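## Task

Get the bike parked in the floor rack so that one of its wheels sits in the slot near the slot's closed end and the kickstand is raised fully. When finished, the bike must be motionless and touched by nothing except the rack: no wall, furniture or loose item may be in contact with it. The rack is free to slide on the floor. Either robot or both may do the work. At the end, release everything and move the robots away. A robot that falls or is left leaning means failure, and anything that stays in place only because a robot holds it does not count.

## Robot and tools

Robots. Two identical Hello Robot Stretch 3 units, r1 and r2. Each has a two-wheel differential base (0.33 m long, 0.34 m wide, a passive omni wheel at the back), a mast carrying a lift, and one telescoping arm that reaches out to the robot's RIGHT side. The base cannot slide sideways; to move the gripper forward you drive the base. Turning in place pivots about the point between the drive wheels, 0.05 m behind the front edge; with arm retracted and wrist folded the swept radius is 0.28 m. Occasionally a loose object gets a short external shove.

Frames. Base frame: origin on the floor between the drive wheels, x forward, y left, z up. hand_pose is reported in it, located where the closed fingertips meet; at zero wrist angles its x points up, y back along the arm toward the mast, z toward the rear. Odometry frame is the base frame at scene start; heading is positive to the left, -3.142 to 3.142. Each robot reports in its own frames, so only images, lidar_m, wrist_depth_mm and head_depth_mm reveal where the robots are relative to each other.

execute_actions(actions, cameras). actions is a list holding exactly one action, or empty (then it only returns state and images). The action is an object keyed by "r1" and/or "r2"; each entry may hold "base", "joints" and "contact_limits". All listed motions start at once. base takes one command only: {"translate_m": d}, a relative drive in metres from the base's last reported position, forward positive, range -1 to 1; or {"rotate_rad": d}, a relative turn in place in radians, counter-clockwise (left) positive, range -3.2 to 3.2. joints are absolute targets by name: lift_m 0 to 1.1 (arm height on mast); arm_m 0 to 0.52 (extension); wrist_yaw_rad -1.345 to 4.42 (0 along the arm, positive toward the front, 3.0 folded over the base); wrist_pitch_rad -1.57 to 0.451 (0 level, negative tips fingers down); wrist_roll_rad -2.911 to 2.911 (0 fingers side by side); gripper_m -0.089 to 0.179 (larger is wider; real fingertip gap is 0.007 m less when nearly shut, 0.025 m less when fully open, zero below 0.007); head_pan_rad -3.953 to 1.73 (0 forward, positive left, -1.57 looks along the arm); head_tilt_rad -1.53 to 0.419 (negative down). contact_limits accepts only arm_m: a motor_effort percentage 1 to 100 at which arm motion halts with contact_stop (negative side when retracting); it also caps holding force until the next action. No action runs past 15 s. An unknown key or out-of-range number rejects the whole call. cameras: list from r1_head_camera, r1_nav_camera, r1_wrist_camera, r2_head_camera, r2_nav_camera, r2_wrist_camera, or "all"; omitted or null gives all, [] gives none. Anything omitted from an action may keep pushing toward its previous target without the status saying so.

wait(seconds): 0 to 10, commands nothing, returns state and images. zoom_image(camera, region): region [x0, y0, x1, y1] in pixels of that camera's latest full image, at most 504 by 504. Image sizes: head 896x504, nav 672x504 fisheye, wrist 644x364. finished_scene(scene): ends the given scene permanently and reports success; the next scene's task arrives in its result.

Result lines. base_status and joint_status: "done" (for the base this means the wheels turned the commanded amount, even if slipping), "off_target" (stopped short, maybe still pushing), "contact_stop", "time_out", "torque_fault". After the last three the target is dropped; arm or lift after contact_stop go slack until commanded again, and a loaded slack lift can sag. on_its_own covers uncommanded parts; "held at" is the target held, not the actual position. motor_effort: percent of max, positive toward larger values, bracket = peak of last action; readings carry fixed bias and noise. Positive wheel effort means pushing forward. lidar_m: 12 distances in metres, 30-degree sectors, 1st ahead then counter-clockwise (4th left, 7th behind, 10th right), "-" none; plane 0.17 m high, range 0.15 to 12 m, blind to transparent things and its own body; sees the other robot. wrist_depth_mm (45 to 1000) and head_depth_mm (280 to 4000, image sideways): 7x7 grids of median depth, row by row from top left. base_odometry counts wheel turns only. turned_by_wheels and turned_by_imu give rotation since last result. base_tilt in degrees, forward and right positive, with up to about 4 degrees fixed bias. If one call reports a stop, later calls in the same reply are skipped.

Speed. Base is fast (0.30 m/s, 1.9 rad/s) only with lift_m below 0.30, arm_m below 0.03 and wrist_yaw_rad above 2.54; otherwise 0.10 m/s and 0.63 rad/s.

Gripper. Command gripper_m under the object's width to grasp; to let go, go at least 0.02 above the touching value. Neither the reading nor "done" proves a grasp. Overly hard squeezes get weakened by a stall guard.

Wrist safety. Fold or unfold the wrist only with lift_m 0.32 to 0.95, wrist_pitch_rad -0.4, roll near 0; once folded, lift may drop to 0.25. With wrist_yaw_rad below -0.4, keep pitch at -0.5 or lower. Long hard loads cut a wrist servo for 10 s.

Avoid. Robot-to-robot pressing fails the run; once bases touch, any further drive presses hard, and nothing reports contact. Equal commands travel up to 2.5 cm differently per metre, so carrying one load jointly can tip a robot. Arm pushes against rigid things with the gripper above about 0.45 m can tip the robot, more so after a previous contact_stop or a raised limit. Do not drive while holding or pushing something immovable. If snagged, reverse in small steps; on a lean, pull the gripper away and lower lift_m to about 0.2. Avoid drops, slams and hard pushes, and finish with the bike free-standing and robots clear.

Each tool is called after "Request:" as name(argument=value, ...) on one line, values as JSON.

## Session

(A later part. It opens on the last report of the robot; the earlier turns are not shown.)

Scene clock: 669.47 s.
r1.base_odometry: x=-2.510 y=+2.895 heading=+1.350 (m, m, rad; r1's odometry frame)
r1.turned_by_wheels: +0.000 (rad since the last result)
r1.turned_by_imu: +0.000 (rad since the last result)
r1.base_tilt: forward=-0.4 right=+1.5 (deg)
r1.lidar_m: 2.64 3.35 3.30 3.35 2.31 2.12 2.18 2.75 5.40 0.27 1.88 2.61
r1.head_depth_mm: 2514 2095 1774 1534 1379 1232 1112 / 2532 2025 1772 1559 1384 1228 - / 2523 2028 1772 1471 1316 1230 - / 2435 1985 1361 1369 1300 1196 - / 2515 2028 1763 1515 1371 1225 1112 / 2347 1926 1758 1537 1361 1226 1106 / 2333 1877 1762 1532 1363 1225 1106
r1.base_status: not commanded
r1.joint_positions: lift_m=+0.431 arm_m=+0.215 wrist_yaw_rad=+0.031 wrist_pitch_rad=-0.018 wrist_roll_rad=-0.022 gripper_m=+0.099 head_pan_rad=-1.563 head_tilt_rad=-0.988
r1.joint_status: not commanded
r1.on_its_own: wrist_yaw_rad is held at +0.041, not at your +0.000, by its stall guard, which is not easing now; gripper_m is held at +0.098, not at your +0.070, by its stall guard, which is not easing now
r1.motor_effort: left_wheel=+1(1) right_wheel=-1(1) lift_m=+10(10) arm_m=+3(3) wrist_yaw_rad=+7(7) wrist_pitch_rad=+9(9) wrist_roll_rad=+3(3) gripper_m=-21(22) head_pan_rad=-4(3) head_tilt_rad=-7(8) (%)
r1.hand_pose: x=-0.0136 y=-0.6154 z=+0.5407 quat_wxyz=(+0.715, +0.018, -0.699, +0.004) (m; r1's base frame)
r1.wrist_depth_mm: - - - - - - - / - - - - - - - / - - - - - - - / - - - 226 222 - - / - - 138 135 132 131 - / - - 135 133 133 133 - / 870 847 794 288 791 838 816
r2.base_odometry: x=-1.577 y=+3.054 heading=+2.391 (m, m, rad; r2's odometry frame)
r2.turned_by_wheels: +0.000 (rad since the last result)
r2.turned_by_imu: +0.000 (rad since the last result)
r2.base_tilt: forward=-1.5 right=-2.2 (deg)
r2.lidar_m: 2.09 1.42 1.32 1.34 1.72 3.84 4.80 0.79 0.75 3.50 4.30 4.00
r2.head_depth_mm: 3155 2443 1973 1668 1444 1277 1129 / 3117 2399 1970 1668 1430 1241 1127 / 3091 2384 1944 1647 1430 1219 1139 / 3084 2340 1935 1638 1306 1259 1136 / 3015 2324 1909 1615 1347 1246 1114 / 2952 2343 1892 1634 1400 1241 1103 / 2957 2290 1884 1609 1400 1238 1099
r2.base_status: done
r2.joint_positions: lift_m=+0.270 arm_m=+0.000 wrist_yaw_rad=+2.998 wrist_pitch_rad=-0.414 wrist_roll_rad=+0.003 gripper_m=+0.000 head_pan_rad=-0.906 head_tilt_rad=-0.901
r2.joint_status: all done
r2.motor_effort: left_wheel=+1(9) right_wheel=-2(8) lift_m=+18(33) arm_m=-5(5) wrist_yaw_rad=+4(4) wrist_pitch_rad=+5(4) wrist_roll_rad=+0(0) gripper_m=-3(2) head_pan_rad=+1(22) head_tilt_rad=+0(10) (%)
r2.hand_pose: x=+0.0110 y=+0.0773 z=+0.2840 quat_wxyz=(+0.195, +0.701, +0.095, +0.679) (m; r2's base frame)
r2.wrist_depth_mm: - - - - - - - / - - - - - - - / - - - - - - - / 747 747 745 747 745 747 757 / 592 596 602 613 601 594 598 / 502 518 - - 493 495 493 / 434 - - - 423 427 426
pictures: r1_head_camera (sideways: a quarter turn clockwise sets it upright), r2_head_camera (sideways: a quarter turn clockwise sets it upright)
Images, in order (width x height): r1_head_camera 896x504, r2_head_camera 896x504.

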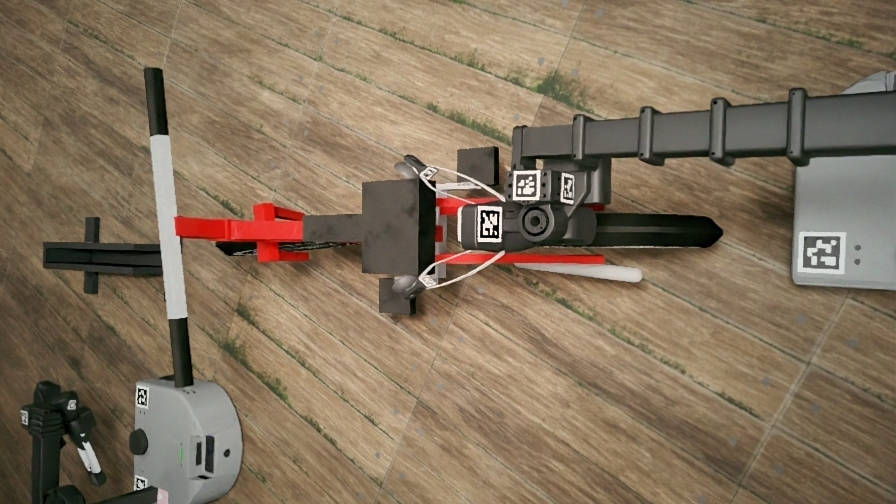

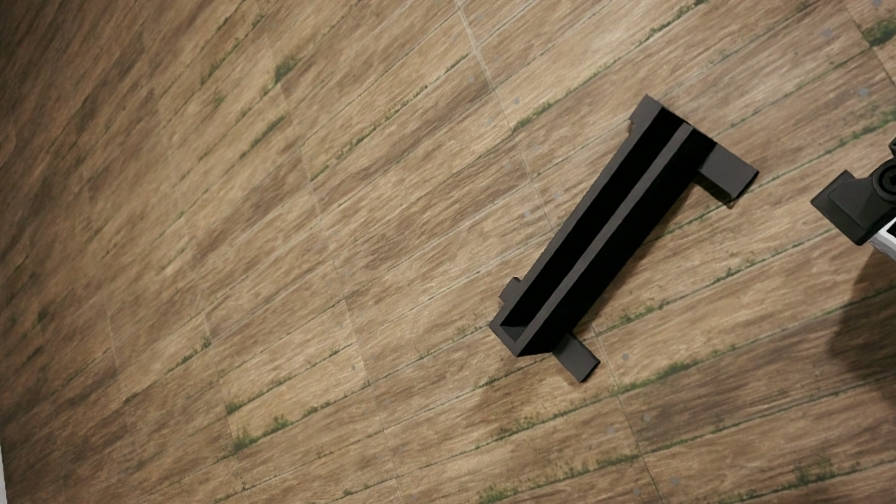

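Request:
execute_actions(actions=[{"r2": {"base": {"translate_m": 0.7}}}], cameras=[])

Request:
execute_actions(actions=[{"r2": {"base": {"rotate_rad": -0.85}}}], cameras=[])

Request:
execute_actions(actions=[{"r2": {"base": {"translate_m": 0.6}}}], cameras=[])

Request:
execute_actions(actions=[{"r2": {"base": {"rotate_rad": -2.213}, "joints": {"head_pan_rad": 0.0, "head_tilt_rad": -0.75}}}], cameras=["r1_head_camera", "r2_head_camera"])

Scene clock: 701.83 s.
r1.base_odometry: x=-2.510 y=+2.895 heading=+1.350 (m, m, rad; r1's odometry frame)
r1.turned_by_wheels: +0.000 (rad since the last result)
r1.turned_by_imu: -0.001 (rad since the last result)
r1.base_tilt: forward=-0.4 right=+1.5 (deg)
r1.lidar_m: 2.64 3.35 3.31 3.36 2.32 2.12 2.18 2.76 5.41 0.27 2.55 2.61
r1.head_depth_mm: 2499 2068 1780 1548 1371 1229 1115 / 2515 2038 1771 1542 1391 1230 - / 2526 2030 1765 1464 1313 1233 - / 2424 1963 1346 1365 1300 1193 - / 2498 2015 1771 1510 1365 1227 1108 / 2286 1995 1768 1539 1364 1221 1113 / 2360 2065 1764 1537 1360 1218 1110
r1.base_status: not commanded
r1.joint_positions: lift_m=+0.431 arm_m=+0.215 wrist_yaw_rad=+0.031 wrist_pitch_rad=-0.018 wrist_roll_rad=-0.022 gripper_m=+0.099 head_pan_rad=-1.563 head_tilt_rad=-0.988
r1.joint_status: not commanded
r1.on_its_own: wrist_yaw_rad is held at +0.041, not at your +0.000, by its stall guard, which is not easing now; gripper_m is held at +0.098, not at your +0.070, by its stall guard, which is not easing now
r1.motor_effort: left_wheel=+1(1) right_wheel=+0(1) lift_m=+10(10) arm_m=+3(3) wrist_yaw_rad=+8(8) wrist_pitch_rad=+9(9) wrist_roll_rad=+3(3) gripper_m=-20(20) head_pan_rad=-3(4) head_tilt_rad=-8(8) (%)
r1.hand_pose: x=-0.0136 y=-0.6154 z=+0.5407 quat_wxyz=(+0.715, +0.018, -0.699, +0.004) (m; r1's base frame)
r1.wrist_depth_mm: - - - - - - - / - - - - - - - / - - - - - - - / - - - 226 222 - - / - - 137 135 133 131 - / - - 135 134 133 133 - / 863 842 788 288 783 822 840
r2.base_odometry: x=-2.089 y=+3.531 heading=+2.391 (m, m, rad; r2's odometry frame)
r2.turned_by_wheels: +0.000 (rad since the last result)
r2.turned_by_imu: -0.002 (rad since the last result)
r2.base_tilt: forward=-1.4 right=-2.3 (deg)
r2.lidar_m: 1.63 1.11 1.03 1.05 1.34 2.98 2.31 1.32 3.72 3.80 3.65 3.39
r2.head_depth_mm: 3191 2443 1978 1648 1446 1260 1109 / 3161 2414 1952 1665 1440 1264 1128 / 3083 2388 1947 1647 1417 1264 1144 / 3016 2359 1932 1642 1425 1248 1132 / 3007 2336 1927 1630 1405 1241 1109 / 3000 2292 1901 1619 1402 1234 1114 / 2886 2293 1874 1600 1385 1229 1102
r2.base_status: done
r2.joint_positions: lift_m=+0.270 arm_m=+0.000 wrist_yaw_rad=+2.998 wrist_pitch_rad=-0.414 wrist_roll_rad=+0.003 gripper_m=+0.000 head_pan_rad=-0.906 head_tilt_rad=-0.901
r2.joint_status: not commanded
r2.motor_effort: left_wheel=+2(7) right_wheel=-2(4) lift_m=+19(18) arm_m=-6(5) wrist_yaw_rad=+2(3) wrist_pitch_rad=+4(5) wrist_roll_rad=+0(0) gripper_m=-3(3) head_pan_rad=+2(2) head_tilt_rad=+0(0) (%)
r2.hand_pose: x=+0.0110 y=+0.0773 z=+0.2839 quat_wxyz=(+0.195, +0.701, +0.095, +0.679) (m; r2's base frame)
r2.wrist_depth_mm: - - - - 933 883 797 / - - - - - 912 862 / - - - - - 939 879 / 734 733 756 744 754 752 747 / 587 589 592 622 592 597 598 / 500 517 - - 497 498 497 / 439 - - - 423 426 426
pictures: none
No camera images: the call's "cameras" was empty. Leave "cameras" out to get every camera's image.

Scene clock: 703.53 s.
r1.base_odometry: x=-2.510 y=+2.895 heading=+1.350 (m, m, rad; r1's odometry frame)
r1.turned_by_wheels: +0.000 (rad since the last result)
r1.turned_by_imu: +0.000 (rad since the last result)
r1.base_tilt: forward=-0.4 right=+1.4 (deg)
r1.lidar_m: 2.65 3.35 3.30 3.37 2.31 2.12 2.18 2.76 5.43 0.27 2.82 2.61
r1.head_depth_mm: 2546 2085 1777 1551 1373 1229 1113 / 2528 2034 1763 1550 1380 1229 - / 2527 2024 1775 1463 1313 1230 - / 2458 1962 1351 1361 1297 1196 - / 2513 2021 1764 1517 1359 1220 1109 / 2307 2020 1763 1545 1368 1223 1112 / 2357 2063 1756 1531 1358 1221 1110
r1.base_status: not commanded
r1.joint_positions: lift_m=+0.431 arm_m=+0.215 wrist_yaw_rad=+0.031 wrist_pitch_rad=-0.018 wrist_roll_rad=-0.022 gripper_m=+0.099 head_pan_rad=-1.563 head_tilt_rad=-0.988
r1.joint_status: not commanded
r1.on_its_own: wrist_yaw_rad is held at +0.041, not at your +0.000, by its stall guard, which is not easing now; gripper_m is held at +0.098, not at your +0.070, by its stall guard, which is not easing now
r1.motor_effort: left_wheel=+0(1) right_wheel=-1(1) lift_m=+10(10) arm_m=+3(3) wrist_yaw_rad=+8(7) wrist_pitch_rad=+9(8) wrist_roll_rad=+3(3) gripper_m=-21(20) head_pan_rad=-3(4) head_tilt_rad=-7(7) (%)
r1.hand_pose: x=-0.0136 y=-0.6154 z=+0.5407 quat_wxyz=(+0.715, +0.018, -0.699, +0.004) (m; r1's base frame)
r1.wrist_depth_mm: - - - - - - - / - - - - - - - / - - - - - - - / - - - 226 221 - - / - - 137 135 132 131 - / - - 135 134 133 133 - / 851 887 779 287 765 812 833
r2.base_odometry: x=-2.089 y=+3.531 heading=+1.541 (m, m, rad; r2's odometry frame)
r2.turned_by_wheels: -0.850 (rad since the last result)
r2.turned_by_imu: -0.851 (rad since the last result)
r2.base_tilt: forward=-1.5 right=-2.3 (deg)
r2.lidar_m: 3.43 2.89 1.34 1.05 1.04 1.11 1.66 5.34 1.31 3.80 3.71 4.01
r2.head_depth_mm: 3146 2434 1979 1653 1350 1278 1135 / 3095 2390 1967 1659 1342 1260 1127 / 3070 2395 1933 1659 1422 1248 1138 / 3031 2396 1934 1640 1416 1229 1136 / 2969 2367 1935 1609 1401 1244 1113 / 2972 2303 1891 1618 1400 1233 1113 / 2904 2284 1894 1608 1394 1236 1101
r2.base_status: done
r2.joint_positions: lift_m=+0.270 arm_m=+0.000 wrist_yaw_rad=+2.998 wrist_pitch_rad=-0.414 wrist_roll_rad=+0.003 gripper_m=+0.000 head_pan_rad=-0.906 head_tilt_rad=-0.901
r2.joint_status: not commanded
r2.motor_effort: left_wheel=+1(7) right_wheel=-3(7) lift_m=+19(19) arm_m=-5(5) wrist_yaw_rad=+3(3) wrist_pitch_rad=+5(4) wrist_roll_rad=+0(0) gripper_m=-2(2) head_pan_rad=+2(1) head_tilt_rad=+0(0) (%)
r2.hand_pose: x=+0.0110 y=+0.0773 z=+0.2839 quat_wxyz=(+0.195, +0.701, +0.095, +0.679) (m; r2's base frame)
r2.wrist_depth_mm: 764 - 976 - - - - / 811 861 - - - - - / 844 903 - - - - - / 741 733 740 746 743 749 751 / 598 586 594 630 595 592 602 / 494 509 - - 497 493 494 / 438 - - - 425 427 424
pictures: none
No camera images: the call's "cameras" was empty. Leave "cameras" out to get every camera's image.

Scene clock: 707.23 s.
r1.base_odometry: x=-2.510 y=+2.895 heading=+1.350 (m, m, rad; r1's odometry frame)
r1.turned_by_wheels: +0.000 (rad since the last result)
r1.turned_by_imu: +0.000 (rad since the last result)
r1.base_tilt: forward=-0.4 right=+1.4 (deg)
r1.lidar_m: 2.65 3.36 3.31 3.34 2.31 2.13 2.17 2.75 5.41 0.27 2.81 2.61
r1.head_depth_mm: 2533 2080 1769 1551 1363 1232 1115 / 2525 2018 1771 1546 1377 1233 - / 2527 2034 1779 1465 1317 1223 - / 2426 1968 1359 1360 1304 1195 - / 2457 2018 1760 1512 1368 1222 1110 / 2516 2015 1767 1541 1352 1223 1111 / 2487 2058 1755 1535 1361 1222 1108
r1.base_status: not commanded
r1.joint_positions: lift_m=+0.431 arm_m=+0.215 wrist_yaw_rad=+0.031 wrist_pitch_rad=-0.018 wrist_roll_rad=-0.022 gripper_m=+0.099 head_pan_rad=-1.563 head_tilt_rad=-0.988
r1.joint_status: not commanded
r1.on_its_own: wrist_yaw_rad is held at +0.041, not at your +0.000, by its stall guard, which is not easing now; gripper_m is held at +0.098, not at your +0.070, by its stall guard, which is not easing now
r1.motor_effort: left_wheel=+0(1) right_wheel=-1(1) lift_m=+10(10) arm_m=+3(3) wrist_yaw_rad=+6(8) wrist_pitch_rad=+9(9) wrist_roll_rad=+3(3) gripper_m=-22(21) head_pan_rad=-3(3) head_tilt_rad=-6(7) (%)
r1.hand_pose: x=-0.0136 y=-0.6154 z=+0.5407 quat_wxyz=(+0.715, +0.018, -0.699, +0.004) (m; r1's base frame)
r1.wrist_depth_mm: - - - - - - - / - - - - - - - / - - - - - - - / - - - 226 222 - - / - - 138 135 132 130 - / - - 136 134 132 133 - / 871 874 781 290 765 825 842
r2.base_odometry: x=-2.072 y=+4.131 heading=+1.541 (m, m, rad; r2's odometry frame)
r2.turned_by_wheels: +0.000 (rad since the last result)
r2.turned_by_imu: -0.001 (rad since the last result)
r2.base_tilt: forward=-1.5 right=-2.3 (deg)
r2.lidar_m: 2.87 2.83 1.66 1.29 1.28 1.37 2.04 5.90 1.58 3.53 3.49 3.66
r2.head_depth_mm: 2917 2452 1978 1668 1447 1264 1133 / 3012 2408 1961 1665 1446 1264 1127 / 3088 2366 1957 1647 1438 1255 1141 / 3018 2373 1943 1647 1411 1248 1141 / 3011 2377 1893 1611 1411 1250 1105 / 2956 2305 1885 1620 1396 1245 1107 / 2958 2309 1901 1597 1387 1228 1098
r2.base_status: done
r2.joint_positions: lift_m=+0.270 arm_m=+0.000 wrist_yaw_rad=+2.998 wrist_pitch_rad=-0.414 wrist_roll_rad=+0.003 gripper_m=+0.000 head_pan_rad=-0.906 head_tilt_rad=-0.901
r2.joint_status: not commanded
r2.motor_effort: left_wheel=+2(8) right_wheel=-3(5) lift_m=+19(19) arm_m=-5(5) wrist_yaw_rad=+2(2) wrist_pitch_rad=+5(5) wrist_roll_rad=+0(0) gripper_m=-2(2) head_pan_rad=+2(2) head_tilt_rad=+1(0) (%)
r2.hand_pose: x=+0.0110 y=+0.0772 z=+0.2839 quat_wxyz=(+0.195, +0.701, +0.095, +0.679) (m; r2's base frame)
r2.wrist_depth_mm: 920 - - - - - - / - - - - - - - / 979 - - - - - - / 734 731 738 754 745 743 751 / 590 591 601 623 591 600 601 / 491 511 - - 495 499 497 / 436 - - - 424 427 428
pictures: none
No camera images: the call's "cameras" was empty. Leave "cameras" out to get every camera's image.

Scene clock: 709.90 s.
r1.base_odometry: x=-2.510 y=+2.895 heading=+1.350 (m, m, rad; r1's odometry frame)
r1.turned_by_wheels: +0.000 (rad since the last result)
r1.turned_by_imu: +0.000 (rad since the last result)
r1.base_tilt: forward=-0.3 right=+1.5 (deg)
r1.lidar_m: 2.64 3.34 3.32 3.36 2.31 2.12 2.18 2.76 5.42 0.27 2.81 2.61
r1.head_depth_mm: 2551 2078 1771 1546 1374 1234 1121 / 2518 2038 1781 1547 1376 1231 - / 2519 2033 1771 1454 1309 1231 - / 2430 1970 1353 1359 1304 1190 - / 2504 2021 1762 1515 1372 1226 1110 / 2516 2013 1763 1534 1370 1229 1108 / 2486 2073 1750 1536 1356 1226 1112
r1.base_status: not commanded
r1.joint_positions: lift_m=+0.431 arm_m=+0.215 wrist_yaw_rad=+0.031 wrist_pitch_rad=-0.018 wrist_roll_rad=-0.022 gripper_m=+0.099 head_pan_rad=-1.563 head_tilt_rad=-0.988
r1.joint_status: not commanded
r1.on_its_own: wrist_yaw_rad is held at +0.041, not at your +0.000, by its stall guard, which is not easing now; gripper_m is held at +0.098, not at your +0.070, by its stall guard, which is not easing now
r1.motor_effort: left_wheel=+1(1) right_wheel=-1(1) lift_m=+10(10) arm_m=+2(3) wrist_yaw_rad=+8(8) wrist_pitch_rad=+8(9) wrist_roll_rad=+3(3) gripper_m=-19(21) head_pan_rad=-3(4) head_tilt_rad=-7(7) (%)
r1.hand_pose: x=-0.0136 y=-0.6154 z=+0.5407 quat_wxyz=(+0.715, +0.018, -0.699, +0.004) (m; r1's base frame)
r1.wrist_depth_mm: - - - - - - - / - - - - - - - / - - - - - - - / - - - 226 221 - - / - - 138 135 132 131 - / - - 136 134 132 134 - / 890 854 779 289 782 818 827
r2.base_odometry: x=-2.072 y=+4.131 heading=-0.672 (m, m, rad; r2's odometry frame)
r2.turned_by_wheels: -2.213 (rad since the last result)
r2.turned_by_imu: -2.215 (rad since the last result)
r2.base_tilt: forward=-1.4 right=-2.3 (deg)
r2.lidar_m: 1.59 3.62 3.48 3.62 2.94 2.83 1.82 1.33 1.28 1.33 1.80 4.89
r2.head_depth_mm: - 3413 2416 1927 1610 1357 1171 / - 3303 2448 1903 1574 1340 1169 / - 3260 2386 1897 1585 1344 1160 / - 2830 2206 1906 1526 1303 1159 / - 3197 2374 1864 1540 1292 1149 / - 3160 2307 1864 1542 1312 1150 / - 3096 2307 1825 1528 1313 1141
r2.base_status: done
r2.joint_positions: lift_m=+0.270 arm_m=+0.000 wrist_yaw_rad=+2.998 wrist_pitch_rad=-0.414 wrist_roll_rad=+0.003 gripper_m=+0.000 head_pan_rad=-0.007 head_tilt_rad=-0.753
r2.joint_status: all done
r2.motor_effort: left_wheel=+2(8) right_wheel=-2(7) lift_m=+19(19) arm_m=-5(6) wrist_yaw_rad=+2(2) wrist_pitch_rad=+4(5) wrist_roll_rad=+0(0) gripper_m=-2(3) head_pan_rad=+2(25) head_tilt_rad=+1(13) (%)
r2.hand_pose: x=+0.0110 y=+0.0772 z=+0.2839 quat_wxyz=(+0.195, +0.701, +0.095, +0.679) (m; r2's base frame)
r2.wrist_depth_mm: - - - - - - - / - - - - - - - / - - - - - - - / 731 737 732 742 748 755 744 / 592 594 595 617 597 591 607 / 500 509 - - 497 497 498 / 440 - - - 425 424 429
pictures: r1_head_camera (sideways: a quarter turn clockwise sets it upright), r2_head_camera (sideways: a quarter turn clockwise sets it upright)
Images, in order (width x height): r1_head_camera 896x504, r2_head_camera 896x504.

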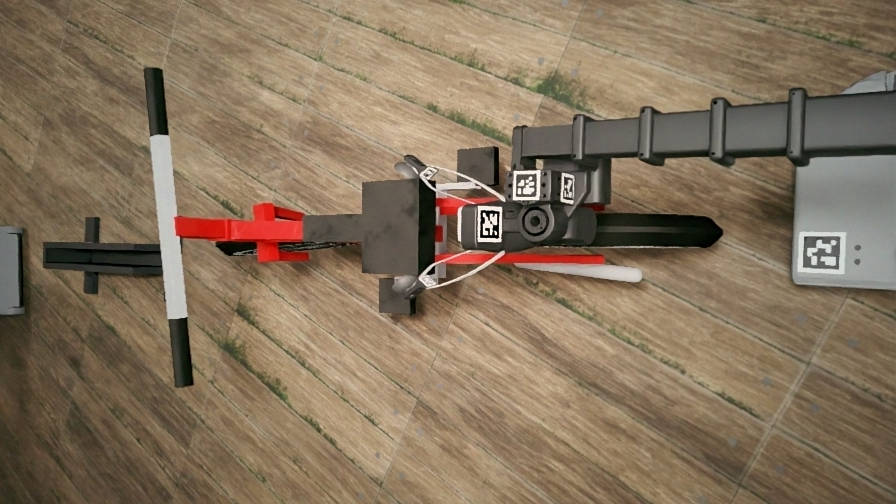

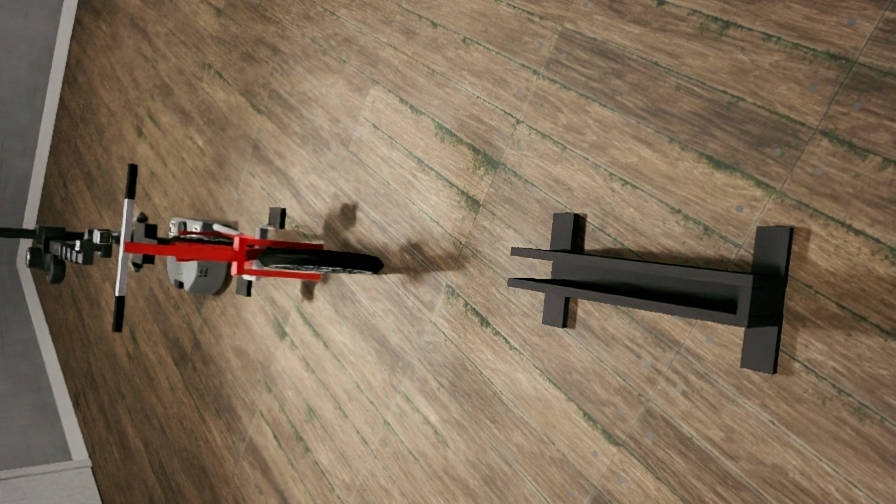

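Request:
execute_actions(actions=[{"r2": {"base": {"translate_m": 0.42}}}], cameras=[])

Request:
execute_actions(actions=[{"r2": {"base": {"translate_m": 0.3}, "joints": {"head_tilt_rad": -1.0}}}], cameras=["r1_head_camera", "r2_head_camera"])

Scene clock: 749.70 s.
r1.base_odometry: x=-2.510 y=+2.895 heading=+1.350 (m, m, rad; r1's odometry frame)
r1.turned_by_wheels: +0.000 (rad since the last result)
r1.turned_by_imu: -0.001 (rad since the last result)
r1.base_tilt: forward=-0.5 right=+1.4 (deg)
r1.lidar_m: 2.64 3.37 3.31 3.36 2.31 2.12 2.18 2.76 5.40 0.27 2.82 2.61
r1.head_depth_mm: 2525 2090 1780 1546 1375 1234 1112 / 2503 2016 1783 1545 1385 1231 - / 2499 2024 1766 1460 1312 1228 - / 2330 1969 1360 1362 1303 1188 - / 2388 2035 1761 1513 1371 1228 1112 / 2495 2022 1763 1530 1358 1222 1112 / 2483 2051 1753 1537 1363 1222 1107
r1.base_status: not commanded
r1.joint_positions: lift_m=+0.431 arm_m=+0.215 wrist_yaw_rad=+0.031 wrist_pitch_rad=-0.018 wrist_roll_rad=-0.022 gripper_m=+0.099 head_pan_rad=-1.563 head_tilt_rad=-0.988
r1.joint_status: not commanded
r1.on_its_own: wrist_yaw_rad is held at +0.041, not at your +0.000, by its stall guard, which is not easing now; gripper_m is held at +0.098, not at your +0.070, by its stall guard, which is not easing now
r1.motor_effort: left_wheel=+1(1) right_wheel=-1(1) lift_m=+10(10) arm_m=+3(2) wrist_yaw_rad=+9(9) wrist_pitch_rad=+8(8) wrist_roll_rad=+3(3) gripper_m=-19(20) head_pan_rad=-4(4) head_tilt_rad=-8(8) (%)
r1.hand_pose: x=-0.0136 y=-0.6154 z=+0.5407 quat_wxyz=(+0.715, +0.018, -0.699, +0.004) (m; r1's base frame)
r1.wrist_depth_mm: - - - - - - - / - - - - - - - / - - - - - - - / - - - 226 222 - - / - - 137 135 132 131 - / - - 135 134 133 133 - / 855 857 787 289 769 858 837
r2.base_odometry: x=-1.743 y=+3.870 heading=-0.671 (m, m, rad; r2's odometry frame)
r2.turned_by_wheels: +0.000 (rad since the last result)
r2.turned_by_imu: -0.002 (rad since the last result)
r2.base_tilt: forward=-1.4 right=-2.3 (deg)
r2.lidar_m: 1.16 3.41 3.28 3.40 3.32 3.19 2.13 1.54 1.48 1.54 2.10 5.55
r2.head_depth_mm: - 3343 2442 1929 1591 1348 1183 / - 3303 2432 1914 1576 1352 1168 / - 3126 2407 1897 1575 1337 1167 / - 2462 2056 1781 1557 1342 1148 / - 3048 2350 1881 1561 1322 1136 / - 3152 2316 1848 1544 1319 1148 / 3893 3079 2278 1817 1544 1321 1138
r2.base_status: done
r2.joint_positions: lift_m=+0.270 arm_m=+0.000 wrist_yaw_rad=+2.998 wrist_pitch_rad=-0.414 wrist_roll_rad=+0.003 gripper_m=+0.000 head_pan_rad=-0.007 head_tilt_rad=-0.753
r2.joint_status: not commanded
r2.motor_effort: left_wheel=+2(7) right_wheel=-2(5) lift_m=+19(19) arm_m=-5(6) wrist_yaw_rad=+3(2) wrist_pitch_rad=+5(5) wrist_roll_rad=+0(0) gripper_m=-2(3) head_pan_rad=+2(3) head_tilt_rad=+1(1) (%)
r2.hand_pose: x=+0.0110 y=+0.0772 z=+0.2839 quat_wxyz=(+0.195, +0.701, +0.095, +0.679) (m; r2's base frame)
r2.wrist_depth_mm: - - - - - - - / - - - - - - - / - - - - - - - / 740 739 747 747 757 749 752 / 591 600 592 623 595 595 602 / 496 503 - - 493 495 501 / 434 - - - 422 427 429
pictures: none
No camera images: the call's "cameras" was empty. Leave "cameras" out to get every camera's image.

Scene clock: 752.43 s.
r1.base_odometry: x=-2.510 y=+2.895 heading=+1.350 (m, m, rad; r1's odometry frame)
r1.turned_by_wheels: +0.000 (rad since the last result)
r1.turned_by_imu: +0.000 (rad since the last result)
r1.base_tilt: forward=-0.4 right=+1.4 (deg)
r1.lidar_m: 2.64 3.35 3.30 3.36 2.32 2.12 2.18 2.75 5.44 0.27 2.81 2.61
r1.head_depth_mm: 2532 2071 1787 1552 1378 1232 1115 / 2527 2040 1777 1551 1388 1233 - / 2495 2013 1766 1465 1320 1233 - / 2175 1910 1359 1360 1309 1196 - / 2435 2028 1759 1513 1366 1225 1114 / 2491 2037 1766 1530 1363 1223 1112 / 2500 2067 1756 1530 1368 1222 1109
r1.base_status: not commanded
r1.joint_positions: lift_m=+0.431 arm_m=+0.215 wrist_yaw_rad=+0.031 wrist_pitch_rad=-0.018 wrist_roll_rad=-0.022 gripper_m=+0.099 head_pan_rad=-1.563 head_tilt_rad=-0.988
r1.joint_status: not commanded
r1.on_its_own: wrist_yaw_rad is held at +0.041, not at your +0.000, by its stall guard, which is not easing now; gripper_m is held at +0.098, not at your +0.070, by its stall guard, which is not easing now
r1.motor_effort: left_wheel=+0(0) right_wheel=-1(1) lift_m=+10(10) arm_m=+3(3) wrist_yaw_rad=+8(7) wrist_pitch_rad=+8(9) wrist_roll_rad=+3(3) gripper_m=-20(20) head_pan_rad=-3(3) head_tilt_rad=-7(7) (%)
r1.hand_pose: x=-0.0136 y=-0.6154 z=+0.5407 quat_wxyz=(+0.715, +0.018, -0.699, +0.004) (m; r1's base frame)
r1.wrist_depth_mm: - - - - - - - / - - - - - - - / - - - - - - - / - - - 226 222 - - / - - 138 135 132 131 - / - - 135 134 133 133 - / 871 863 783 288 774 837 824
r2.base_odometry: x=-1.508 y=+3.683 heading=-0.671 (m, m, rad; r2's odometry frame)
r2.turned_by_wheels: +0.000 (rad since the last result)
r2.turned_by_imu: -0.001 (rad since the last result)
r2.base_tilt: forward=-1.5 right=-2.3 (deg)
r2.lidar_m: 0.86 3.24 3.13 3.23 3.59 3.45 2.34 1.70 1.63 1.70 2.30 5.30
r2.head_depth_mm: 2574 2095 1793 1560 1376 1238 1122 / 2551 2109 1781 1550 1383 1240 1123 / 2415 2077 1747 1550 1363 1218 1117 / 2049 1719 1403 1493 1347 1199 1108 / 2397 2035 1735 1523 1331 1191 1078 / 2406 2019 1733 1523 1333 1208 1091 / 2406 2004 1725 1501 1349 1205 1094
r2.base_status: done
r2.joint_positions: lift_m=+0.270 arm_m=+0.000 wrist_yaw_rad=+2.998 wrist_pitch_rad=-0.414 wrist_roll_rad=+0.003 gripper_m=+0.000 head_pan_rad=-0.007 head_tilt_rad=-0.988
r2.joint_status: all done
r2.motor_effort: left_wheel=+2(9) right_wheel=-3(9) lift_m=+19(19) arm_m=-6(6) wrist_yaw_rad=+2(2) wrist_pitch_rad=+4(5) wrist_roll_rad=+0(0) gripper_m=-2(3) head_pan_rad=+2(2) head_tilt_rad=-4(17) (%)
r2.hand_pose: x=+0.0109 y=+0.0772 z=+0.2839 quat_wxyz=(+0.195, +0.701, +0.095, +0.679) (m; r2's base frame)
r2.wrist_depth_mm: - - - - - - - / - - - - - - - / - - - - - - - / 749 736 744 743 749 756 738 / 592 593 599 621 596 600 595 / 496 516 - - 493 495 501 / 434 - - - 424 427 429
pictures: r1_head_camera (sideways: a quarter turn clockwise sets it upright), r2_head_camera (sideways: a quarter turn clockwise sets it upright)
Images, in order (width x height): r1_head_camera 896x504, r2_head_camera 896x504.

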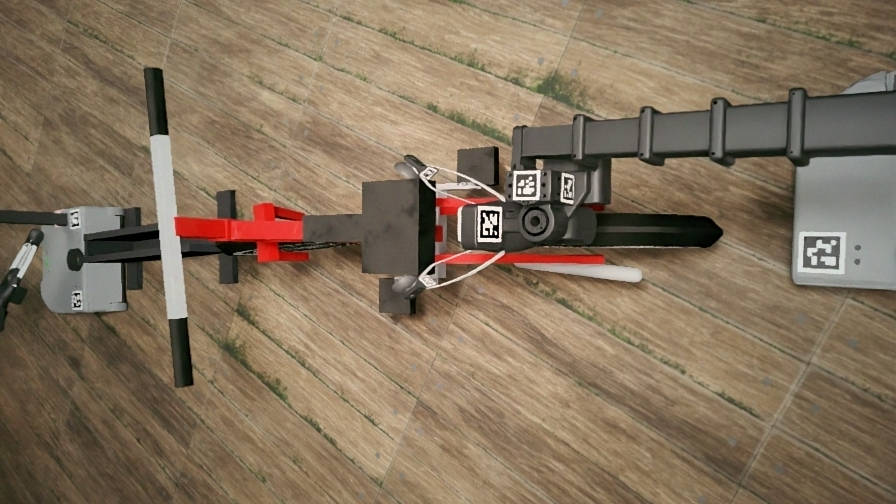

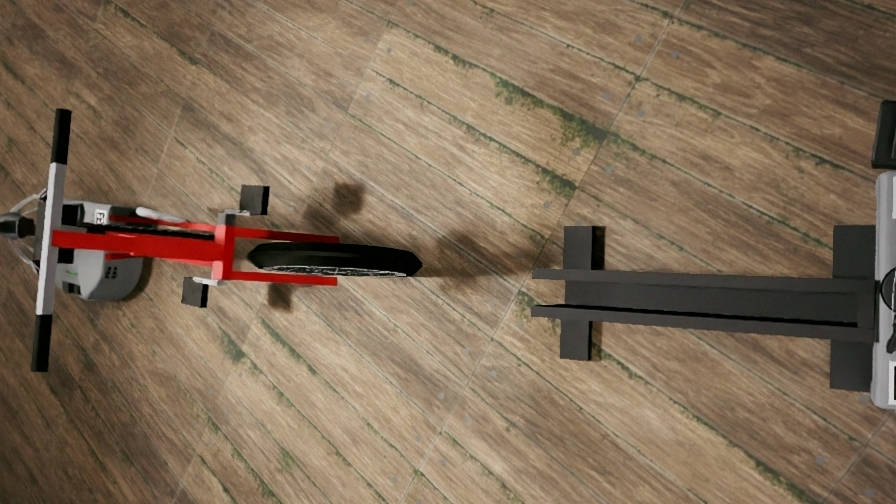

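Request:
execute_actions(actions=[{"r2": {"base": {"rotate_rad": -0.2}}}], cameras=[])

Request:
execute_actions(actions=[{"r2": {"base": {"translate_m": 0.18}}}], cameras=["r2_head_camera"])

Request:
execute_actions(actions=[{"r2": {"base": {"rotate_rad": 0.2}}}], cameras=["r1_head_camera", "r2_head_camera"])

Scene clock: 795.83 s.
r1.base_odometry: x=-2.510 y=+2.895 heading=+1.350 (m, m, rad; r1's odometry frame)
r1.turned_by_wheels: +0.000 (rad since the last result)
r1.turned_by_imu: +0.000 (rad since the last result)
r1.base_tilt: forward=-0.3 right=+1.4 (deg)
r1.lidar_m: 2.65 3.36 3.31 3.36 2.31 2.12 2.18 2.75 5.42 0.27 2.81 2.61
r1.head_depth_mm: 2530 2075 1775 1559 1372 1228 1115 / 2513 2026 1761 1542 1382 1229 - / 2428 2037 1772 1457 1314 1227 - / 2177 1933 1348 1361 1306 1192 - / 2447 2019 1760 1506 1362 1230 1112 / 2502 2030 1763 1539 1358 1228 1110 / 2494 2058 1761 1537 1364 1224 1110
r1.base_status: not commanded
r1.joint_positions: lift_m=+0.431 arm_m=+0.215 wrist_yaw_rad=+0.031 wrist_pitch_rad=-0.018 wrist_roll_rad=-0.022 gripper_m=+0.099 head_pan_rad=-1.563 head_tilt_rad=-0.988
r1.joint_status: not commanded
r1.on_its_own: wrist_yaw_rad is held at +0.041, not at your +0.000, by its stall guard, which is not easing now; gripper_m is held at +0.098, not at your +0.070, by its stall guard, which is not easing now
r1.motor_effort: left_wheel=+1(1) right_wheel=-1(1) lift_m=+10(10) arm_m=+3(3) wrist_yaw_rad=+8(8) wrist_pitch_rad=+9(8) wrist_roll_rad=+3(3) gripper_m=-19(21) head_pan_rad=-3(4) head_tilt_rad=-7(6) (%)
r1.hand_pose: x=-0.0136 y=-0.6154 z=+0.5407 quat_wxyz=(+0.715, +0.018, -0.699, +0.004) (m; r1's base frame)
r1.wrist_depth_mm: - - - - - - - / - - - - - - - / - - - - - - - / - - - 226 222 - - / - - 137 135 132 130 - / - - 135 134 133 133 - / 872 847 792 288 777 838 825
r2.base_odometry: x=-1.508 y=+3.683 heading=-0.871 (m, m, rad; r2's odometry frame)
r2.turned_by_wheels: -0.200 (rad since the last result)
r2.turned_by_imu: -0.200 (rad since the last result)
r2.base_tilt: forward=-1.4 right=-2.3 (deg)
r2.lidar_m: 0.86 3.51 3.12 3.15 3.77 3.46 2.98 1.84 1.63 1.64 1.96 3.65
r2.head_depth_mm: 2580 2101 1794 1573 1380 1242 1116 / 2538 2108 1779 1541 1378 1229 1111 / 2506 2034 1767 1549 1372 1219 1124 / 2401 2043 1746 1530 1361 1217 1109 / 2333 1981 1653 1498 1329 1163 1068 / 2027 1887 1657 1520 1318 1211 1096 / 2346 2023 1724 1506 1337 1199 1091
r2.base_status: done
r2.joint_positions: lift_m=+0.270 arm_m=+0.000 wrist_yaw_rad=+2.998 wrist_pitch_rad=-0.414 wrist_roll_rad=+0.003 gripper_m=+0.000 head_pan_rad=-0.006 head_tilt_rad=-0.988
r2.joint_status: not commanded
r2.motor_effort: left_wheel=+11(18) right_wheel=-2(5) lift_m=+19(19) arm_m=-6(5) wrist_yaw_rad=+3(2) wrist_pitch_rad=+5(5) wrist_roll_rad=+0(0) gripper_m=-2(3) head_pan_rad=+2(2) head_tilt_rad=-4(4) (%)
r2.hand_pose: x=+0.0109 y=+0.0773 z=+0.2839 quat_wxyz=(+0.195, +0.701, +0.095, +0.679) (m; r2's base frame)
r2.wrist_depth_mm: - - - - - - - / - - - - - - - / - - - - - - - / 733 745 745 741 746 746 741 / 599 594 589 627 602 591 609 / 490 512 - - 497 501 500 / 432 - - - 421 416 268
pictures: none
No camera images: the call's "cameras" was empty. Leave "cameras" out to get every camera's image.

Scene clock: 798.10 s.
r1.base_odometry: x=-2.510 y=+2.895 heading=+1.350 (m, m, rad; r1's odometry frame)
r1.turned_by_wheels: +0.000 (rad since the last result)
r1.turned_by_imu: +0.000 (rad since the last result)
r1.base_tilt: forward=-0.4 right=+1.5 (deg)
r1.lidar_m: 2.63 3.38 3.31 3.36 2.31 2.12 2.18 2.75 5.42 0.27 2.82 2.61
r1.head_depth_mm: 2515 2094 1770 1537 1371 1231 1118 / 2510 2044 1771 1550 1378 1229 - / 2512 2022 1769 1462 1313 1227 - / 2064 1768 1351 1365 1306 1195 - / 2352 2006 1768 1511 1365 1225 1113 / 2511 2011 1758 1537 1362 1223 1108 / 2495 2056 1763 1534 1359 1225 1110
r1.base_status: not commanded
r1.joint_positions: lift_m=+0.431 arm_m=+0.215 wrist_yaw_rad=+0.031 wrist_pitch_rad=-0.018 wrist_roll_rad=-0.022 gripper_m=+0.099 head_pan_rad=-1.563 head_tilt_rad=-0.988
r1.joint_status: not commanded
r1.on_its_own: wrist_yaw_rad is held at +0.041, not at your +0.000, by its stall guard, which is not easing now; gripper_m is held at +0.098, not at your +0.070, by its stall guard, which is not easing now
r1.motor_effort: left_wheel=+1(1) right_wheel=-1(1) lift_m=+10(10) arm_m=+3(3) wrist_yaw_rad=+8(8) wrist_pitch_rad=+8(9) wrist_roll_rad=+3(3) gripper_m=-19(20) head_pan_rad=-4(3) head_tilt_rad=-8(7) (%)
r1.hand_pose: x=-0.0136 y=-0.6154 z=+0.5407 quat_wxyz=(+0.715, +0.018, -0.699, +0.004) (m; r1's base frame)
r1.wrist_depth_mm: - - - - - - - / - - - - - - - / - - - - - - - / - - - 226 222 - - / - - 137 135 133 131 - / - - 135 133 132 133 - / 874 872 791 289 774 838 826
r2.base_odometry: x=-1.392 y=+3.546 heading=-0.871 (m, m, rad; r2's odometry frame)
r2.turned_by_wheels: +0.000 (rad since the last result)
r2.turned_by_imu: -0.001 (rad since the last result)
r2.base_tilt: forward=-1.4 right=-2.3 (deg)
r2.lidar_m: 0.69 3.43 3.07 3.07 3.71 3.62 3.11 1.90 1.69 1.70 2.03 3.78
r2.head_depth_mm: 2533 2091 1800 1566 1374 1234 1113 / 2542 2068 1774 1545 1363 1228 1115 / 2524 2069 1778 1545 1370 1226 1116 / 2487 2044 1745 1524 1342 1215 1117 / 2444 1986 1681 1493 1309 1179 998 / 1437 1565 1400 1493 1338 1207 1098 / 2398 2014 1712 1511 1338 1203 1090
r2.base_status: done
r2.joint_positions: lift_m=+0.270 arm_m=+0.000 wrist_yaw_rad=+2.998 wrist_pitch_rad=-0.414 wrist_roll_rad=+0.003 gripper_m=+0.000 head_pan_rad=-0.006 head_tilt_rad=-0.989
r2.joint_status: not commanded
r2.motor_effort: left_wheel=+2(27) right_wheel=-2(7) lift_m=+19(19) arm_m=-5(5) wrist_yaw_rad=+2(2) wrist_pitch_rad=+5(5) wrist_roll_rad=+0(0) gripper_m=-1(3) head_pan_rad=+2(2) head_tilt_rad=-4(4) (%)
r2.hand_pose: x=+0.0109 y=+0.0772 z=+0.2838 quat_wxyz=(+0.195, +0.701, +0.095, +0.679) (m; r2's base frame)
r2.wrist_depth_mm: - - - - - - - / - - - - - - - / 975 - - - - - - / 734 747 741 742 738 734 758 / 585 589 594 622 603 600 600 / 495 515 - - 497 503 496 / 438 - - - 424 421 259
pictures: r2_head_camera (sideways: a quarter turn clockwise sets it upright)
Images, in order (width x height): r2_head_camera 896x504.

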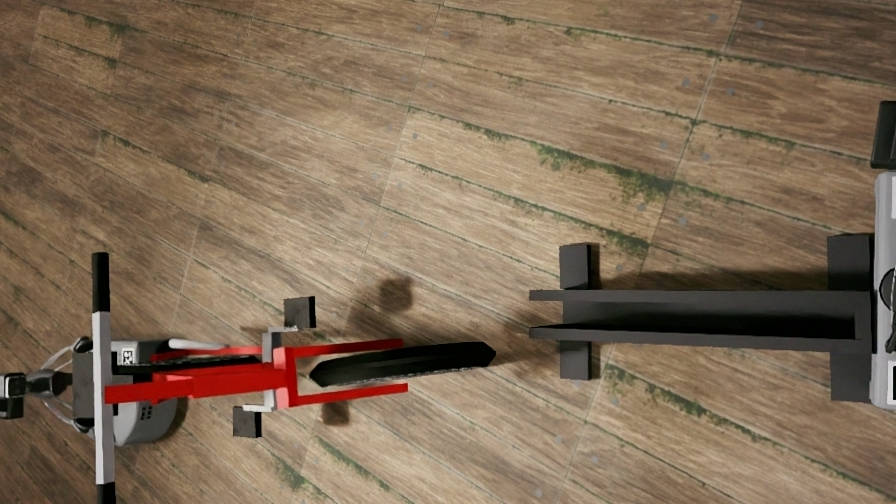

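Scene clock: 799.13 s.
r1.base_odometry: x=-2.510 y=+2.895 heading=+1.350 (m, m, rad; r1's odometry frame)
r1.turned_by_wheels: +0.000 (rad since the last result)
r1.turned_by_imu: +0.000 (rad since the last result)
r1.base_tilt: forward=-0.4 right=+1.5 (deg)
r1.lidar_m: 2.64 3.36 3.30 3.36 2.32 2.12 2.18 2.77 5.44 0.27 2.82 2.61
r1.head_depth_mm: 2528 2097 1773 1555 1369 1231 1116 / 2509 2033 1772 1546 1384 1230 - / 2518 2031 1777 1462 1316 1224 - / 2069 1758 1359 1359 1300 1191 - / 2361 2021 1766 1519 1368 1224 1113 / 2511 2020 1762 1531 1366 1222 1112 / 2498 2052 1763 1537 1361 1224 1106
r1.base_status: not commanded
r1.joint_positions: lift_m=+0.431 arm_m=+0.215 wrist_yaw_rad=+0.031 wrist_pitch_rad=-0.018 wrist_roll_rad=-0.022 gripper_m=+0.099 head_pan_rad=-1.563 head_tilt_rad=-0.988
r1.joint_status: not commanded
r1.on_its_own: wrist_yaw_rad is held at +0.041, not at your +0.000, by its stall guard, which is not easing now; gripper_m is held at +0.098, not at your +0.070, by its stall guard, which is not easing now
r1.motor_effort: left_wheel=+1(1) right_wheel=-1(1) lift_m=+10(10) arm_m=+3(3) wrist_yaw_rad=+8(9) wrist_pitch_rad=+8(9) wrist_roll_rad=+3(3) gripper_m=-20(20) head_pan_rad=-3(4) head_tilt_rad=-7(7) (%)
r1.hand_pose: x=-0.0136 y=-0.6154 z=+0.5407 quat_wxyz=(+0.715, +0.018, -0.699, +0.004) (m; r1's base frame)
r1.wrist_depth_mm: - - - - - - - / - - - - - - - / - - - - - - - / - - - 226 221 - - / - - 137 135 132 131 - / - - 135 134 133 133 - / 862 852 793 290 757 824 813
r2.base_odometry: x=-1.392 y=+3.546 heading=-0.671 (m, m, rad; r2's odometry frame)
r2.turned_by_wheels: +0.200 (rad since the last result)
r2.turned_by_imu: +0.200 (rad since the last result)
r2.base_tilt: forward=-1.4 right=-2.2 (deg)
r2.lidar_m: 0.69 3.19 3.07 3.17 3.76 3.61 2.42 1.76 1.69 1.75 2.39 5.08
r2.head_depth_mm: 2567 2095 1791 1554 1368 1238 1126 / 2499 2117 1793 1555 1378 1231 1113 / 2543 2046 1757 1547 1357 1222 1127 / 1436 1689 1334 1477 1323 1211 1090 / 2439 2036 1702 1511 1326 1200 1081 / 2403 2045 1737 1512 1350 1209 1093 / 2414 2005 1716 1513 1337 1207 1091
r2.base_status: done
r2.joint_positions: lift_m=+0.270 arm_m=+0.000 wrist_yaw_rad=+2.998 wrist_pitch_rad=-0.414 wrist_roll_rad=+0.003 gripper_m=+0.000 head_pan_rad=-0.006 head_tilt_rad=-0.989
r2.joint_status: not commanded
r2.motor_effort: left_wheel=-1(6) right_wheel=+2(7) lift_m=+19(19) arm_m=-5(5) wrist_yaw_rad=+2(2) wrist_pitch_rad=+5(5) wrist_roll_rad=+0(0) gripper_m=-3(3) head_pan_rad=+2(2) head_tilt_rad=-4(4) (%)
r2.hand_pose: x=+0.0109 y=+0.0772 z=+0.2838 quat_wxyz=(+0.195, +0.701, +0.095, +0.679) (m; r2's base frame)
r2.wrist_depth_mm: - - - - - - - / - - - - - - - / - - - - - - - / 750 741 747 753 749 747 753 / 588 587 594 624 592 605 601 / 485 509 - - 494 498 502 / 441 - - - 427 425 427
pictures: r1_head_camera (sideways: a quarter turn clockwise sets it upright), r2_head_camera (sideways: a quarter turn clockwise sets it upright)
Images, in order (width x height): r1_head_camera 896x504, r2_head_camera 896x504.

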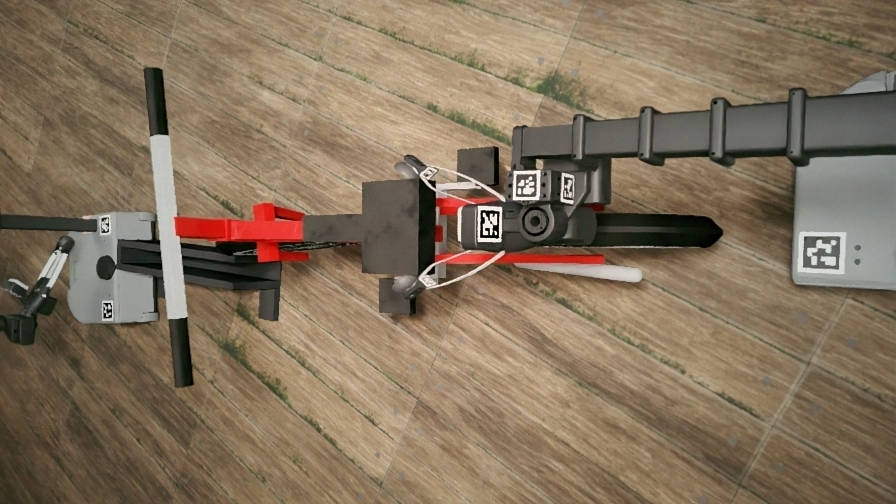

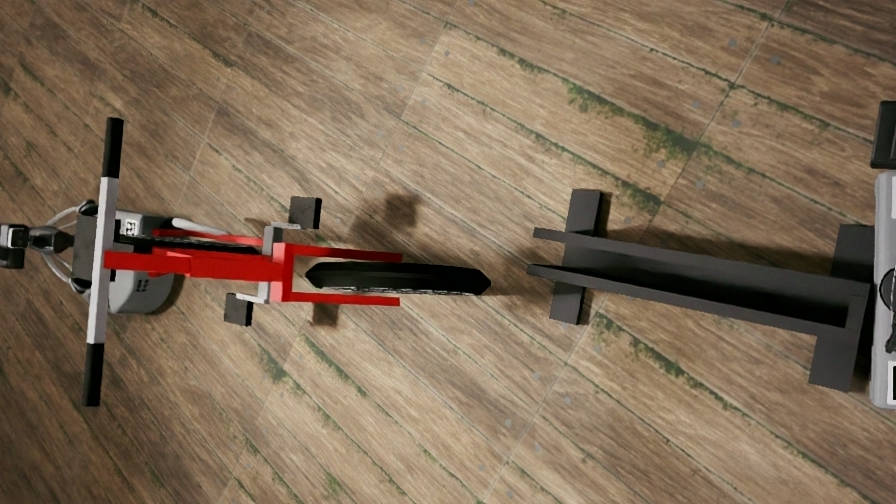

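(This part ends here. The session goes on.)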